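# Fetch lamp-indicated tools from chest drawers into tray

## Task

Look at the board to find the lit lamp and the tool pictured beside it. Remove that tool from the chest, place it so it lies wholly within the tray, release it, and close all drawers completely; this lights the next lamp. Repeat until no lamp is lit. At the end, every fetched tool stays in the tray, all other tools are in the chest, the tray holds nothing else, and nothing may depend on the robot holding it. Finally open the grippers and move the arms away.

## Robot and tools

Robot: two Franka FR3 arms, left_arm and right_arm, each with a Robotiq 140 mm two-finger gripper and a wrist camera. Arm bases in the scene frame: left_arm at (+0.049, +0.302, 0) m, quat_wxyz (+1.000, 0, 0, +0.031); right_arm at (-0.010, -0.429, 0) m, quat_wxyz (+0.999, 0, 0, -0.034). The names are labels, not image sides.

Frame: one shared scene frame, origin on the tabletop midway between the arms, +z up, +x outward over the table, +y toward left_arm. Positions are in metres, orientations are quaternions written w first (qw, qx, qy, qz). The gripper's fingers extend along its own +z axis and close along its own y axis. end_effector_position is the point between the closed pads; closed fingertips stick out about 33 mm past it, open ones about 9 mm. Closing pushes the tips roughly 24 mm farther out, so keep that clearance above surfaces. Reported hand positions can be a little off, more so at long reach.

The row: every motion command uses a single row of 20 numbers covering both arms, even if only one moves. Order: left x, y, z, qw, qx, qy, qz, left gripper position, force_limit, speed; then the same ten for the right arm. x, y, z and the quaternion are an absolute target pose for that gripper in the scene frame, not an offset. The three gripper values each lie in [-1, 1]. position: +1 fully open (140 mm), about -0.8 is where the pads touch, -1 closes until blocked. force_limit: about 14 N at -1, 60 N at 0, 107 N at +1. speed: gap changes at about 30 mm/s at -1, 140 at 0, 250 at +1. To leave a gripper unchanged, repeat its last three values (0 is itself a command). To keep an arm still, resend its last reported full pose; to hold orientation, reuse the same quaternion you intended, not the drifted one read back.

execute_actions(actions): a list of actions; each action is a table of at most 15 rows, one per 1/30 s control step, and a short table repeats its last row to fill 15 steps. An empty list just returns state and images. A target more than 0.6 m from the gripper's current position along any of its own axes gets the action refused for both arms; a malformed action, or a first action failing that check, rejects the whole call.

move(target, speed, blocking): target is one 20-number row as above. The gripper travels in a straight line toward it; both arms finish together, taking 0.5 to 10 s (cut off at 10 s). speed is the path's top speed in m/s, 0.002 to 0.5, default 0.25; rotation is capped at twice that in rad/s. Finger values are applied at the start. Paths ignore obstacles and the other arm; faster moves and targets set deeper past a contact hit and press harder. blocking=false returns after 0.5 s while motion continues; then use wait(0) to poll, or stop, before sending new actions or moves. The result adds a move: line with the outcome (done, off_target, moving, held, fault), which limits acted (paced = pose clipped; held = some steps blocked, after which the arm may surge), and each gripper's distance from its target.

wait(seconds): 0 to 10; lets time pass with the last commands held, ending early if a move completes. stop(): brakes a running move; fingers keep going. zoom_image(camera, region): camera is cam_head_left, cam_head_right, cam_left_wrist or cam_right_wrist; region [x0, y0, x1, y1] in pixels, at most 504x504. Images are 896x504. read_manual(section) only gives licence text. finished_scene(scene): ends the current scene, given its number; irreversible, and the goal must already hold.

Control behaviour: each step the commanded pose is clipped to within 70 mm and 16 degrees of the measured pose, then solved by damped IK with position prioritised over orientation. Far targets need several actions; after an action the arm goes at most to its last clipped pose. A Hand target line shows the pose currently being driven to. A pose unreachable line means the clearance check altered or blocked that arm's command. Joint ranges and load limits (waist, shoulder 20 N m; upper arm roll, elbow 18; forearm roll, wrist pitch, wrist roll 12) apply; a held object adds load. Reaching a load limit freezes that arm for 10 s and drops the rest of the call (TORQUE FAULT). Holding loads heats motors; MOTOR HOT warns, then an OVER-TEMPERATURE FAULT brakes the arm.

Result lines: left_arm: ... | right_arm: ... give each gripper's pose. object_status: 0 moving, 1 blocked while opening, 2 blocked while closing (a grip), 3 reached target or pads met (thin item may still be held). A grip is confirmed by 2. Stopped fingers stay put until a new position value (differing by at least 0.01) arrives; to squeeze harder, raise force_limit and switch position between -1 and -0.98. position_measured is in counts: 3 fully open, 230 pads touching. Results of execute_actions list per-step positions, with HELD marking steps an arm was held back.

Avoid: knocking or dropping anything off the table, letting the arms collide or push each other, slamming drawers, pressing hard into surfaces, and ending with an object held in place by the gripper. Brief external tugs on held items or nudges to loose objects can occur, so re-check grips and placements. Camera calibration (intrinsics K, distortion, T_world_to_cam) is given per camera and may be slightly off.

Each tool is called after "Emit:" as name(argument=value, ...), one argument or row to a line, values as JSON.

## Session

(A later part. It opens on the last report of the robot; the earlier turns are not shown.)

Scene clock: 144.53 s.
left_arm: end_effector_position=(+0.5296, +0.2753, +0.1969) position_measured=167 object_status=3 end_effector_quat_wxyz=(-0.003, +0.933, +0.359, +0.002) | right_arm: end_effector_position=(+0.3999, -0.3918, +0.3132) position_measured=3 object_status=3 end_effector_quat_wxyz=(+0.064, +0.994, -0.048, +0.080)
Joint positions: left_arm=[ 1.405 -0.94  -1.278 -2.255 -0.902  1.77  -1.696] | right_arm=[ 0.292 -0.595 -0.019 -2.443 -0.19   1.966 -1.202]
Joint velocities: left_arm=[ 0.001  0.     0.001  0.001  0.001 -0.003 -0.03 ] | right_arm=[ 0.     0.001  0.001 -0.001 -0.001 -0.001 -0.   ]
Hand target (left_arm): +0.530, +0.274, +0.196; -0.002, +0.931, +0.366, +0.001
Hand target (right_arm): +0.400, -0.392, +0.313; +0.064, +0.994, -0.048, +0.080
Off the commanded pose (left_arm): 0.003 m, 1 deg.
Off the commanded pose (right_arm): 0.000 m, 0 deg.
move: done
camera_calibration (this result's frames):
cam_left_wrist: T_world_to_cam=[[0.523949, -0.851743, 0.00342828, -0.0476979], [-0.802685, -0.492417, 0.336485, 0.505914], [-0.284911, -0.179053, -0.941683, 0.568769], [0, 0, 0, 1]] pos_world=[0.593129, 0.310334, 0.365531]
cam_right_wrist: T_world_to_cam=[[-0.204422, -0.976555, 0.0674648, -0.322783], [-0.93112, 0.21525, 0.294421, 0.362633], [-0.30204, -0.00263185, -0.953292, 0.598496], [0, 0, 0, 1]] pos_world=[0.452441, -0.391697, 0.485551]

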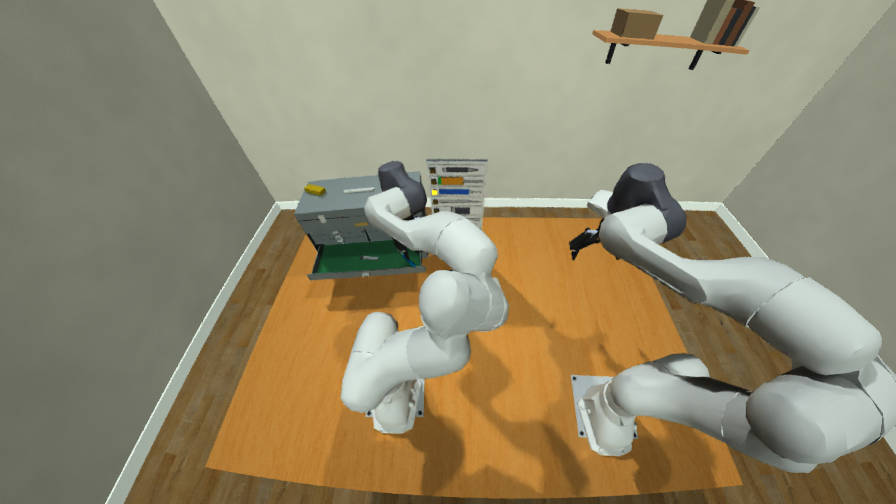

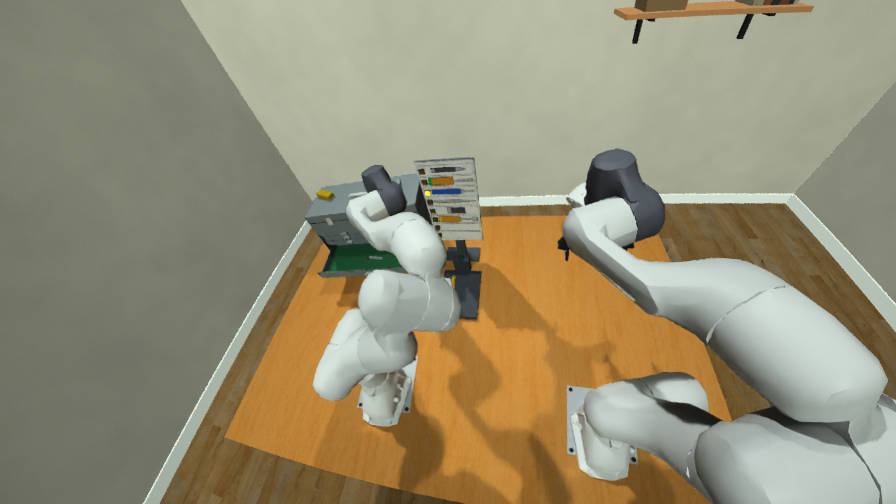

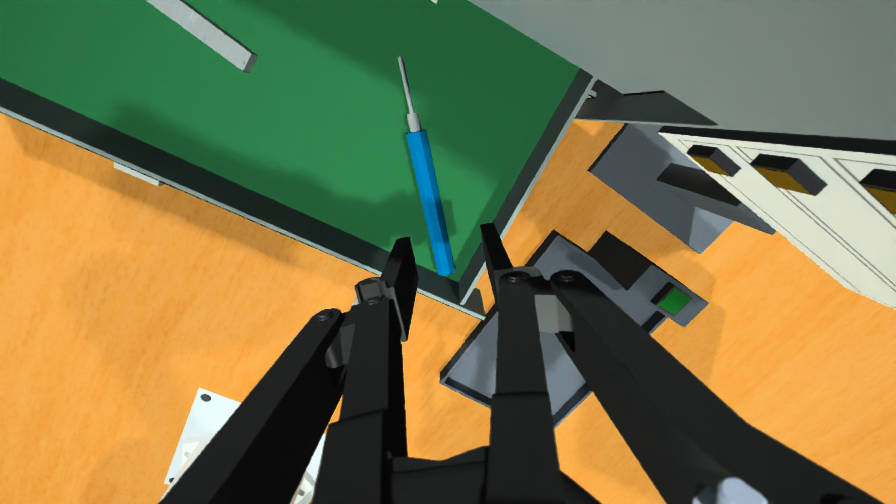

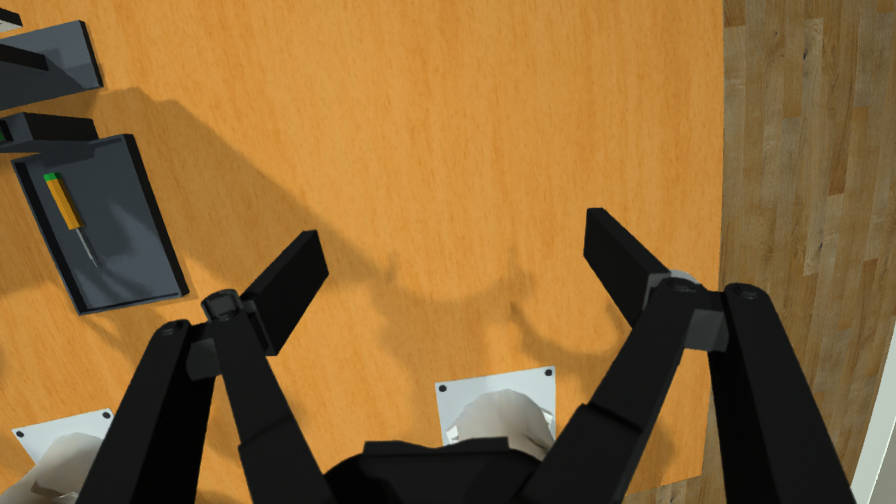

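Emit:
move(
  target=[0.541,0.285,0.135,0,0.930,0.367,0,-0.3,0,0,0.3999,-0.3918,0.3132,0.064,0.994,-0.048,0.08,1,0,0],
  speed=0.06,
)

Emit:
move(
  target=[0.541,0.285,0.135,0,0.930,0.367,0,-1,0,0,0.3999,-0.3918,0.3132,0.064,0.994,-0.048,0.08,1,0,0],
)

Emit:
move(
  target=[0.50,0.25,0.22,0,0.930,0.367,0,-1,0,0,0.3999,-0.3918,0.3132,0.064,0.994,-0.048,0.08,1,0,0],
  speed=0.1,
)

Emit:
move(
  target=[0.43,0.07,0.10,0,1,0,0,-1,0,0,0.3999,-0.3918,0.3132,0.064,0.994,-0.048,0.08,1,0,0],
  speed=0.15,
)

Scene clock: 146.23 s.
left_arm: end_effector_position=(+0.5396, +0.2854, +0.1356) position_measured=167 object_status=3 end_effector_quat_wxyz=(-0.003, +0.929, +0.369, -0.002) | right_arm: end_effector_position=(+0.3999, -0.3918, +0.3132) position_measured=3 object_status=3 end_effector_quat_wxyz=(+0.064, +0.994, -0.048, +0.080)
Joint positions: left_arm=[ 1.501 -0.935 -1.437 -2.284 -0.987  1.881 -1.673] | right_arm=[ 0.292 -0.595 -0.019 -2.443 -0.19   1.966 -1.202]
Joint velocities: left_arm=[ 0.001  0.005 -0.002 -0.    -0.002  0.014  0.01 ] | right_arm=[-0.001 -0.001  0.     0.001  0.     0.    -0.   ]
Hand target (left_arm): +0.541, +0.286, +0.135; -0.001, +0.930, +0.367, -0.001
Hand target (right_arm): +0.400, -0.392, +0.313; +0.064, +0.994, -0.048, +0.080
Off the commanded pose (left_arm): 0.002 m, 0 deg.
Off the commanded pose (right_arm): 0.000 m, 0 deg.
move: done
camera_calibration (this result's frames):
cam_left_wrist: T_world_to_cam=[[0.542815, -0.839848, 0.00258268, -0.0576071], [-0.788936, -0.50885, 0.34446, 0.535757], [-0.28798, -0.189015, -0.938798, 0.519837], [0, 0, 0, 1]] pos_world=[0.60365, 0.322496, 0.303623]
cam_right_wrist: T_world_to_cam=[[-0.204421, -0.976555, 0.0674649, -0.322783], [-0.93112, 0.21525, 0.294421, 0.362633], [-0.30204, -0.00263202, -0.953292, 0.598496], [0, 0, 0, 1]] pos_world=[0.452441, -0.391697, 0.485551]

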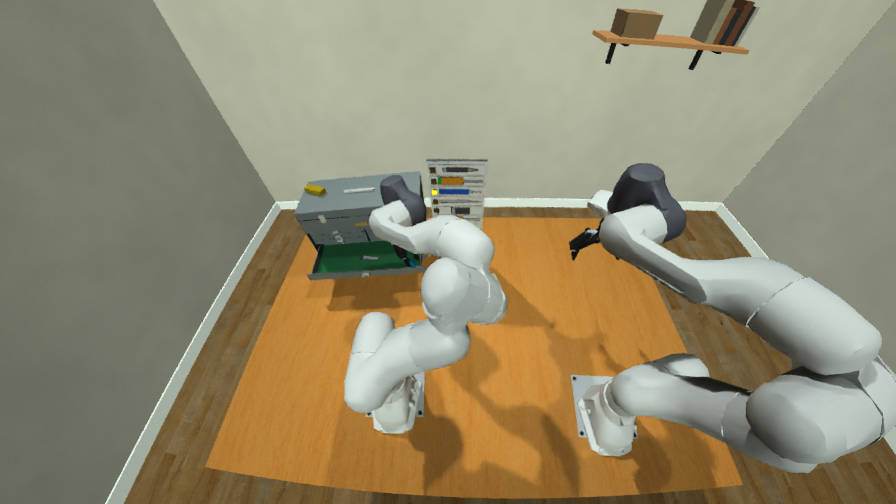

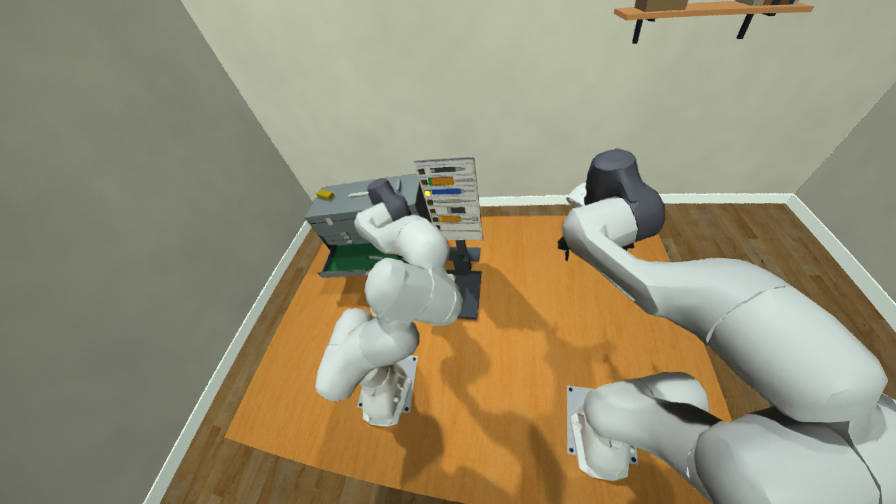

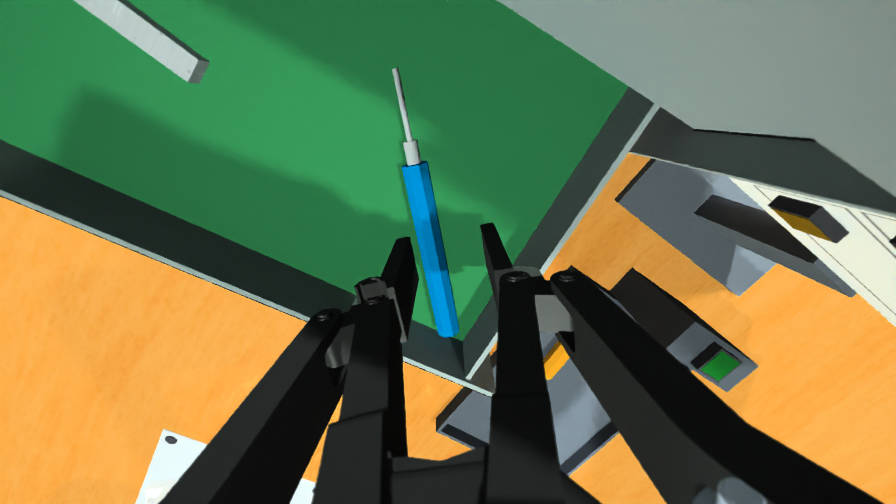

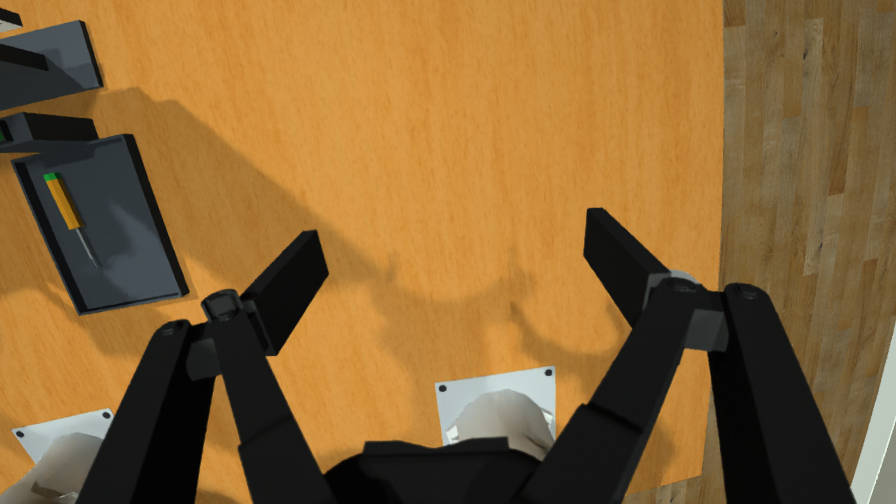

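Scene clock: 146.93 s.
left_arm: end_effector_position=(+0.5401, +0.2855, +0.1357) position_measured=216 object_status=2 end_effector_quat_wxyz=(-0.002, +0.929, +0.369, -0.001) | right_arm: end_effector_position=(+0.3999, -0.3918, +0.3132) position_measured=3 object_status=3 end_effector_quat_wxyz=(+0.064, +0.994, -0.048, +0.080)
Joint positions: left_arm=[ 1.501 -0.934 -1.437 -2.284 -0.987  1.883 -1.672] | right_arm=[ 0.292 -0.595 -0.019 -2.443 -0.19   1.966 -1.202]
Joint velocities: left_arm=[-0.001  0.002 -0.001 -0.001 -0.001  0.002  0.003] | right_arm=[-0.002  0.     0.     0.001  0.001 -0.    -0.   ]
Hand target (left_arm): +0.541, +0.285, +0.135; -0.000, +0.930, +0.367, -0.000
Hand target (right_arm): +0.400, -0.392, +0.313; +0.064, +0.994, -0.048, +0.080
Off the commanded pose (left_arm): 0.001 m, 0 deg.
Off the commanded pose (right_arm): 0.000 m, 0 deg.
move: done
camera_calibration (this result's frames):
cam_left_wrist: T_world_to_cam=[[0.542305, -0.840171, 0.00421332, -0.0576661], [-0.789867, -0.508113, 0.343412, 0.536581], [-0.286384, -0.189562, -0.939175, 0.519441], [0, 0, 0, 1]] pos_world=[0.60386, 0.322661, 0.30382]
cam_right_wrist: T_world_to_cam=[[-0.204422, -0.976555, 0.0674649, -0.322783], [-0.93112, 0.215251, 0.294421, 0.362633], [-0.30204, -0.00263197, -0.953292, 0.598496], [0, 0, 0, 1]] pos_world=[0.452441, -0.391697, 0.485551]

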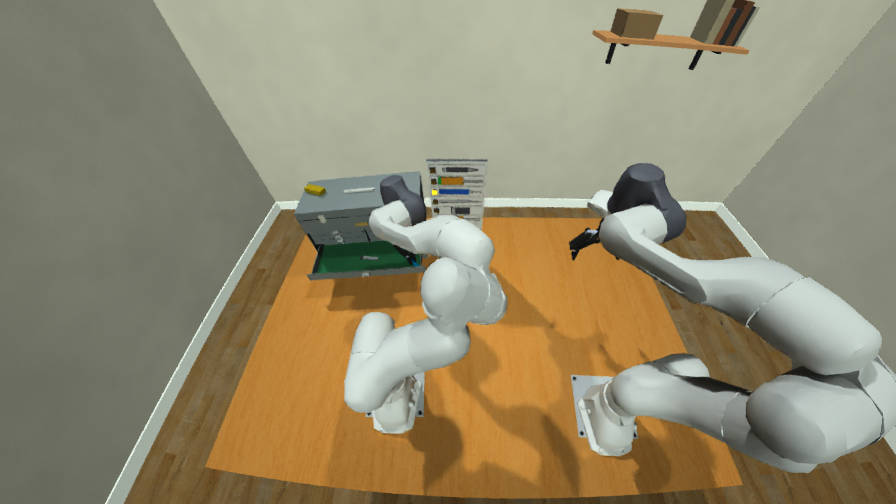

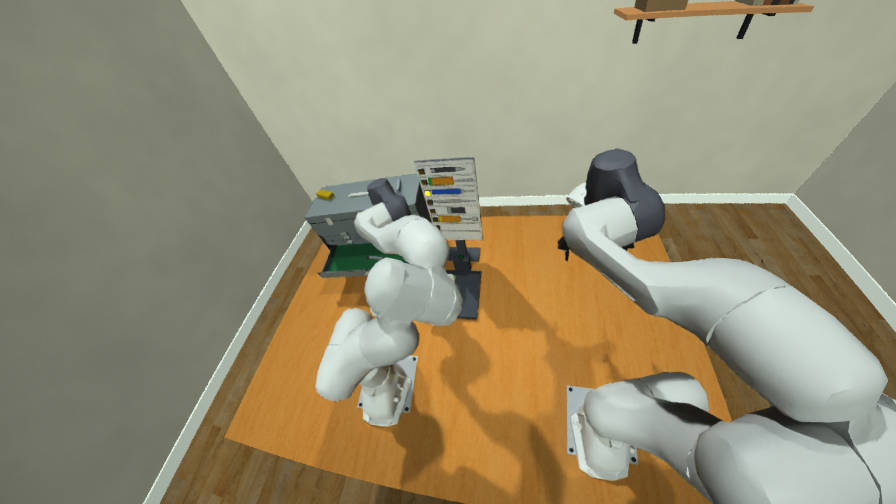

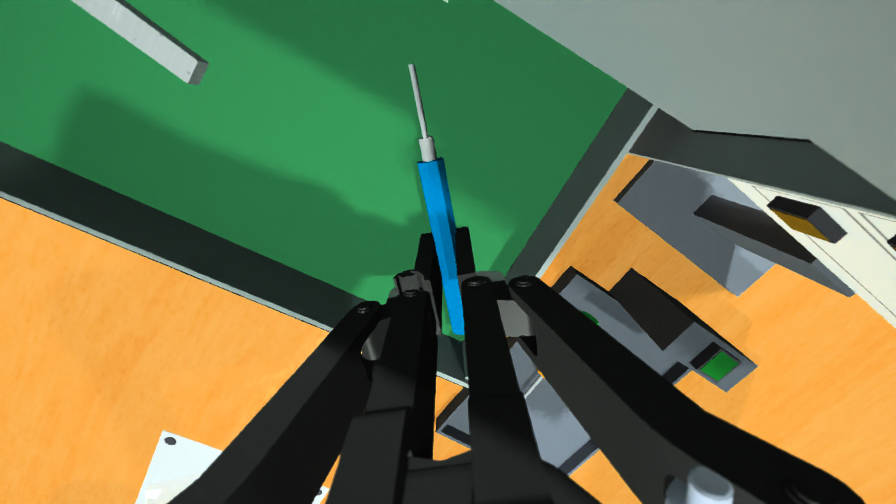

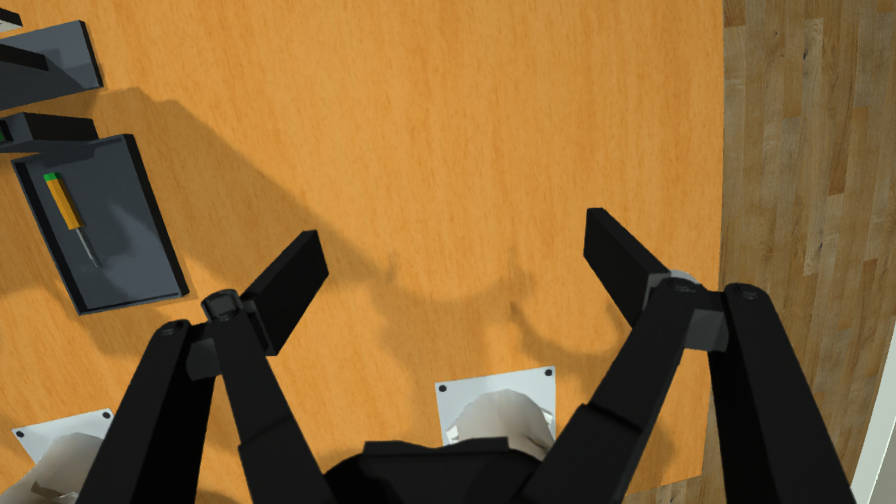

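Scene clock: 148.50 s.
left_arm: end_effector_position=(+0.5015, +0.2490, +0.2197) position_measured=216 object_status=2 end_effector_quat_wxyz=(+0.003, +0.932, +0.364, +0.002) | right_arm: end_effector_position=(+0.3999, -0.3918, +0.3132) position_measured=3 object_status=3 end_effector_quat_wxyz=(+0.064, +0.994, -0.048, +0.080)
Joint positions: left_arm=[ 1.27  -0.981 -1.168 -2.303 -0.888  1.704 -1.743] | right_arm=[ 0.292 -0.595 -0.019 -2.443 -0.19   1.966 -1.202]
Joint velocities: left_arm=[ 0.002 -0.008 -0.001 -0.    -0.001 -0.016 -0.011] | right_arm=[ 0.001  0.001  0.    -0.001 -0.001  0.    -0.001]
Hand target (left_arm): +0.500, +0.249, +0.221; +0.002, +0.930, +0.367, +0.001
Hand target (right_arm): +0.400, -0.392, +0.313; +0.064, +0.994, -0.048, +0.080
Off the commanded pose (left_arm): 0.002 m, 1 deg.
Off the commanded pose (right_arm): 0.000 m, 0 deg.
move: done
camera_calibration (this result's frames):
cam_left_wrist: T_world_to_cam=[[0.532504, -0.846268, 0.0163948, -0.0639297], [-0.799227, -0.496338, 0.338946, 0.461464], [-0.278702, -0.193593, -0.940663, 0.577818], [0, 0, 0, 1]] pos_world=[0.563896, 0.286802, 0.388169]
cam_right_wrist: T_world_to_cam=[[-0.204422, -0.976555, 0.0674649, -0.322783], [-0.93112, 0.215251, 0.294421, 0.362633], [-0.30204, -0.00263189, -0.953292, 0.598496], [0, 0, 0, 1]] pos_world=[0.452441, -0.391697, 0.485551]

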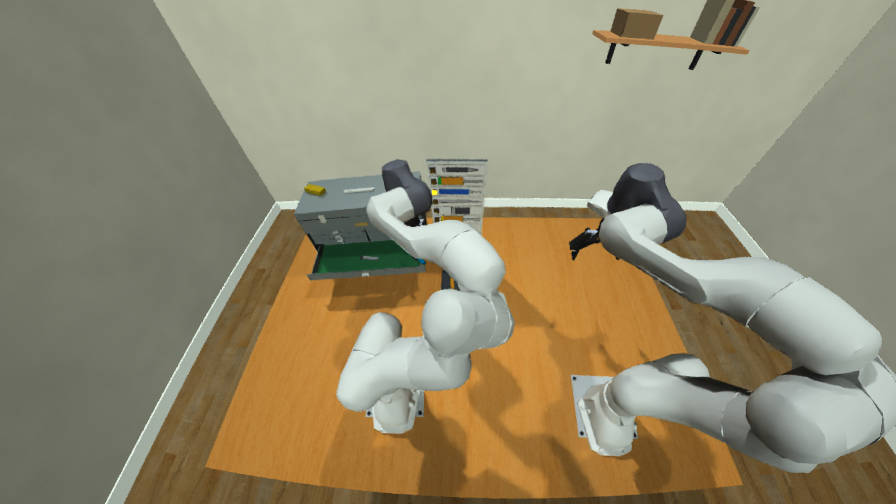

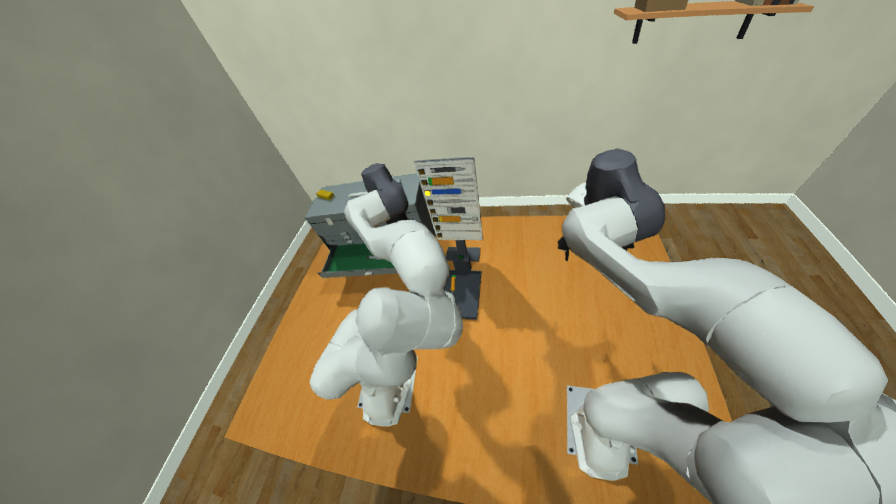

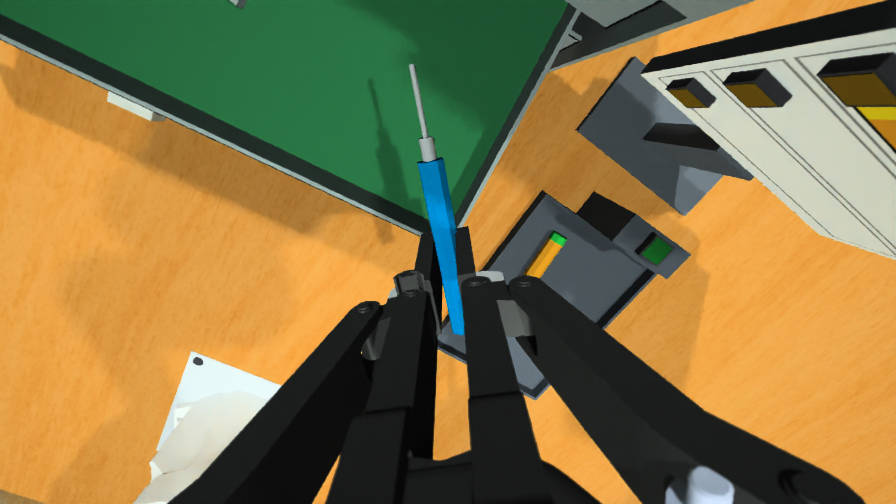

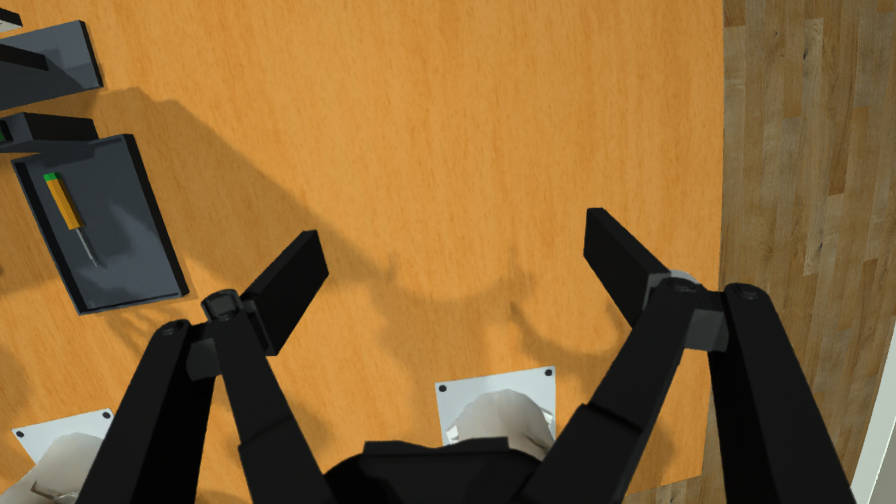

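Scene clock: 151.53 s.
left_arm: end_effector_position=(+0.4306, +0.0722, +0.1009) position_measured=216 object_status=2 end_effector_quat_wxyz=(+0.002, +1.000, +0.007, +0.003) | right_arm: end_effector_position=(+0.3999, -0.3918, +0.3132) position_measured=3 object_status=3 end_effector_quat_wxyz=(+0.064, +0.994, -0.048, +0.080)
Joint positions: left_arm=[ 0.863 -0.931 -1.423 -2.467 -1.045  1.979 -1.393] | right_arm=[ 0.292 -0.595 -0.019 -2.443 -0.19   1.966 -1.202]
Joint velocities: left_arm=[ 0.     0.008 -0.    -0.001  0.     0.014  0.026] | right_arm=[ 0.     0.001 -0.     0.    -0.001 -0.001 -0.   ]
Hand target (left_arm): +0.430, +0.071, +0.100; +0.003, +1.000, -0.000, +0.004
Hand target (right_arm): +0.400, -0.392, +0.313; +0.064, +0.994, -0.048, +0.080
Off the commanded pose (left_arm): 0.002 m, 1 deg.
Off the commanded pose (right_arm): 0.000 m, 0 deg.
move: done
camera_calibration (this result's frames):
cam_left_wrist: T_world_to_cam=[[-0.168172, -0.985694, 0.0112254, 0.138403], [-0.927627, 0.162098, 0.3365, 0.365228], [-0.333506, 0.046177, -0.941617, 0.418516], [0, 0, 0, 1]] pos_world=[0.501649, 0.0578942, 0.269628]
cam_right_wrist: T_world_to_cam=[[-0.204422, -0.976555, 0.0674649, -0.322783], [-0.93112, 0.21525, 0.294421, 0.362633], [-0.30204, -0.00263197, -0.953292, 0.598496], [0, 0, 0, 1]] pos_world=[0.452441, -0.391697, 0.485551]

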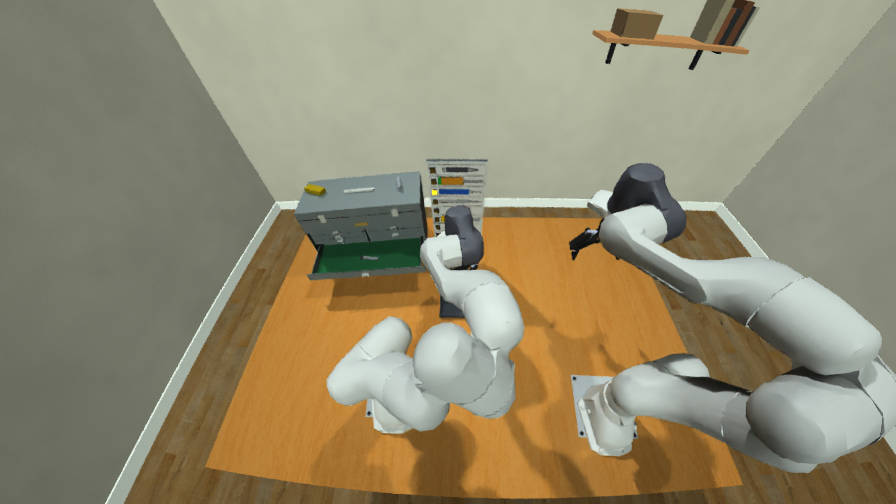

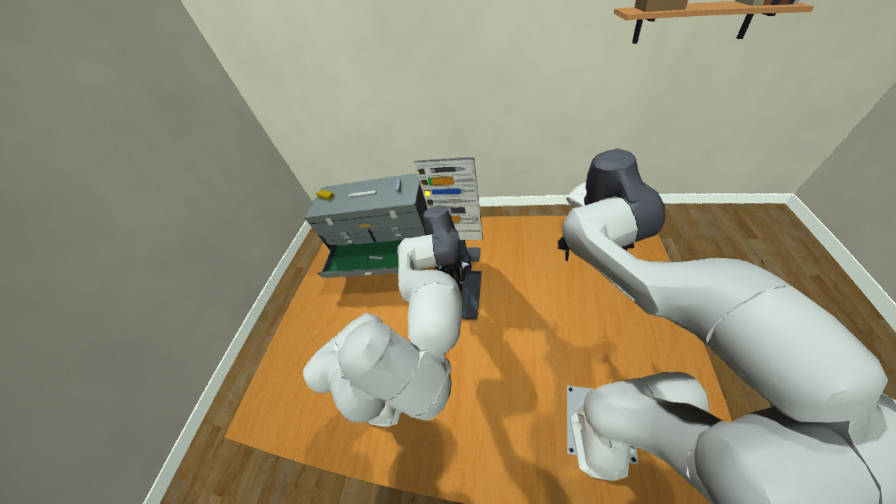

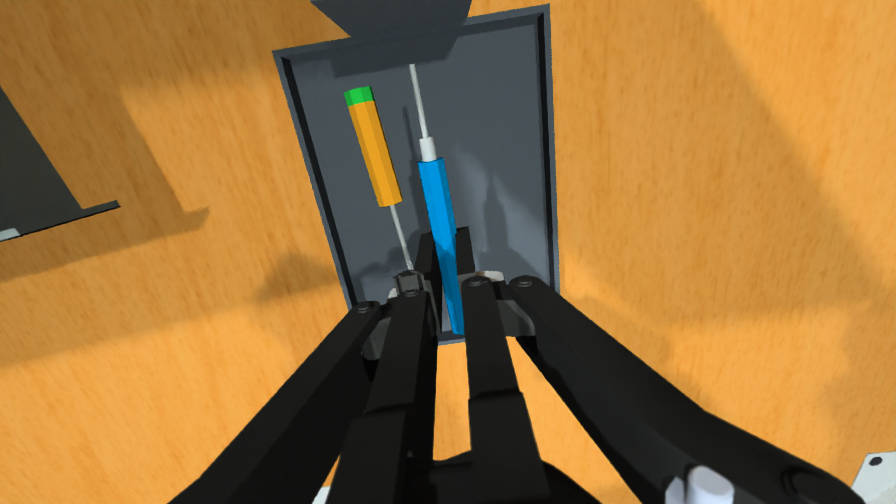

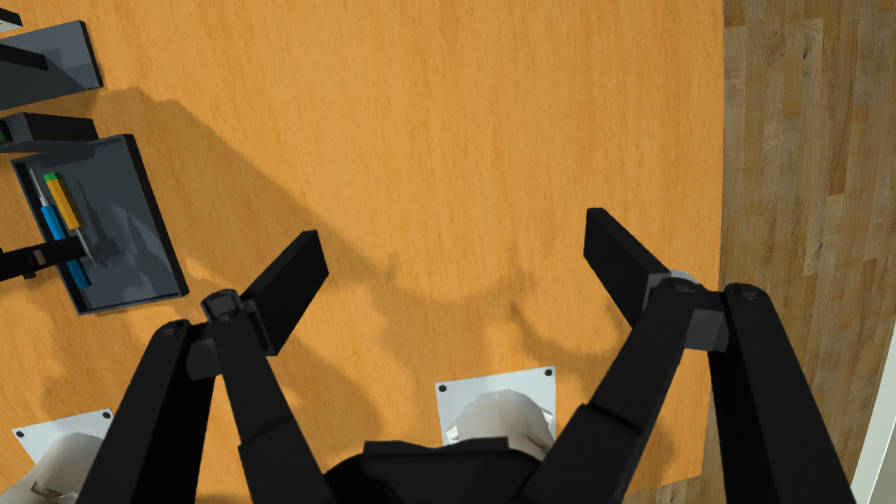

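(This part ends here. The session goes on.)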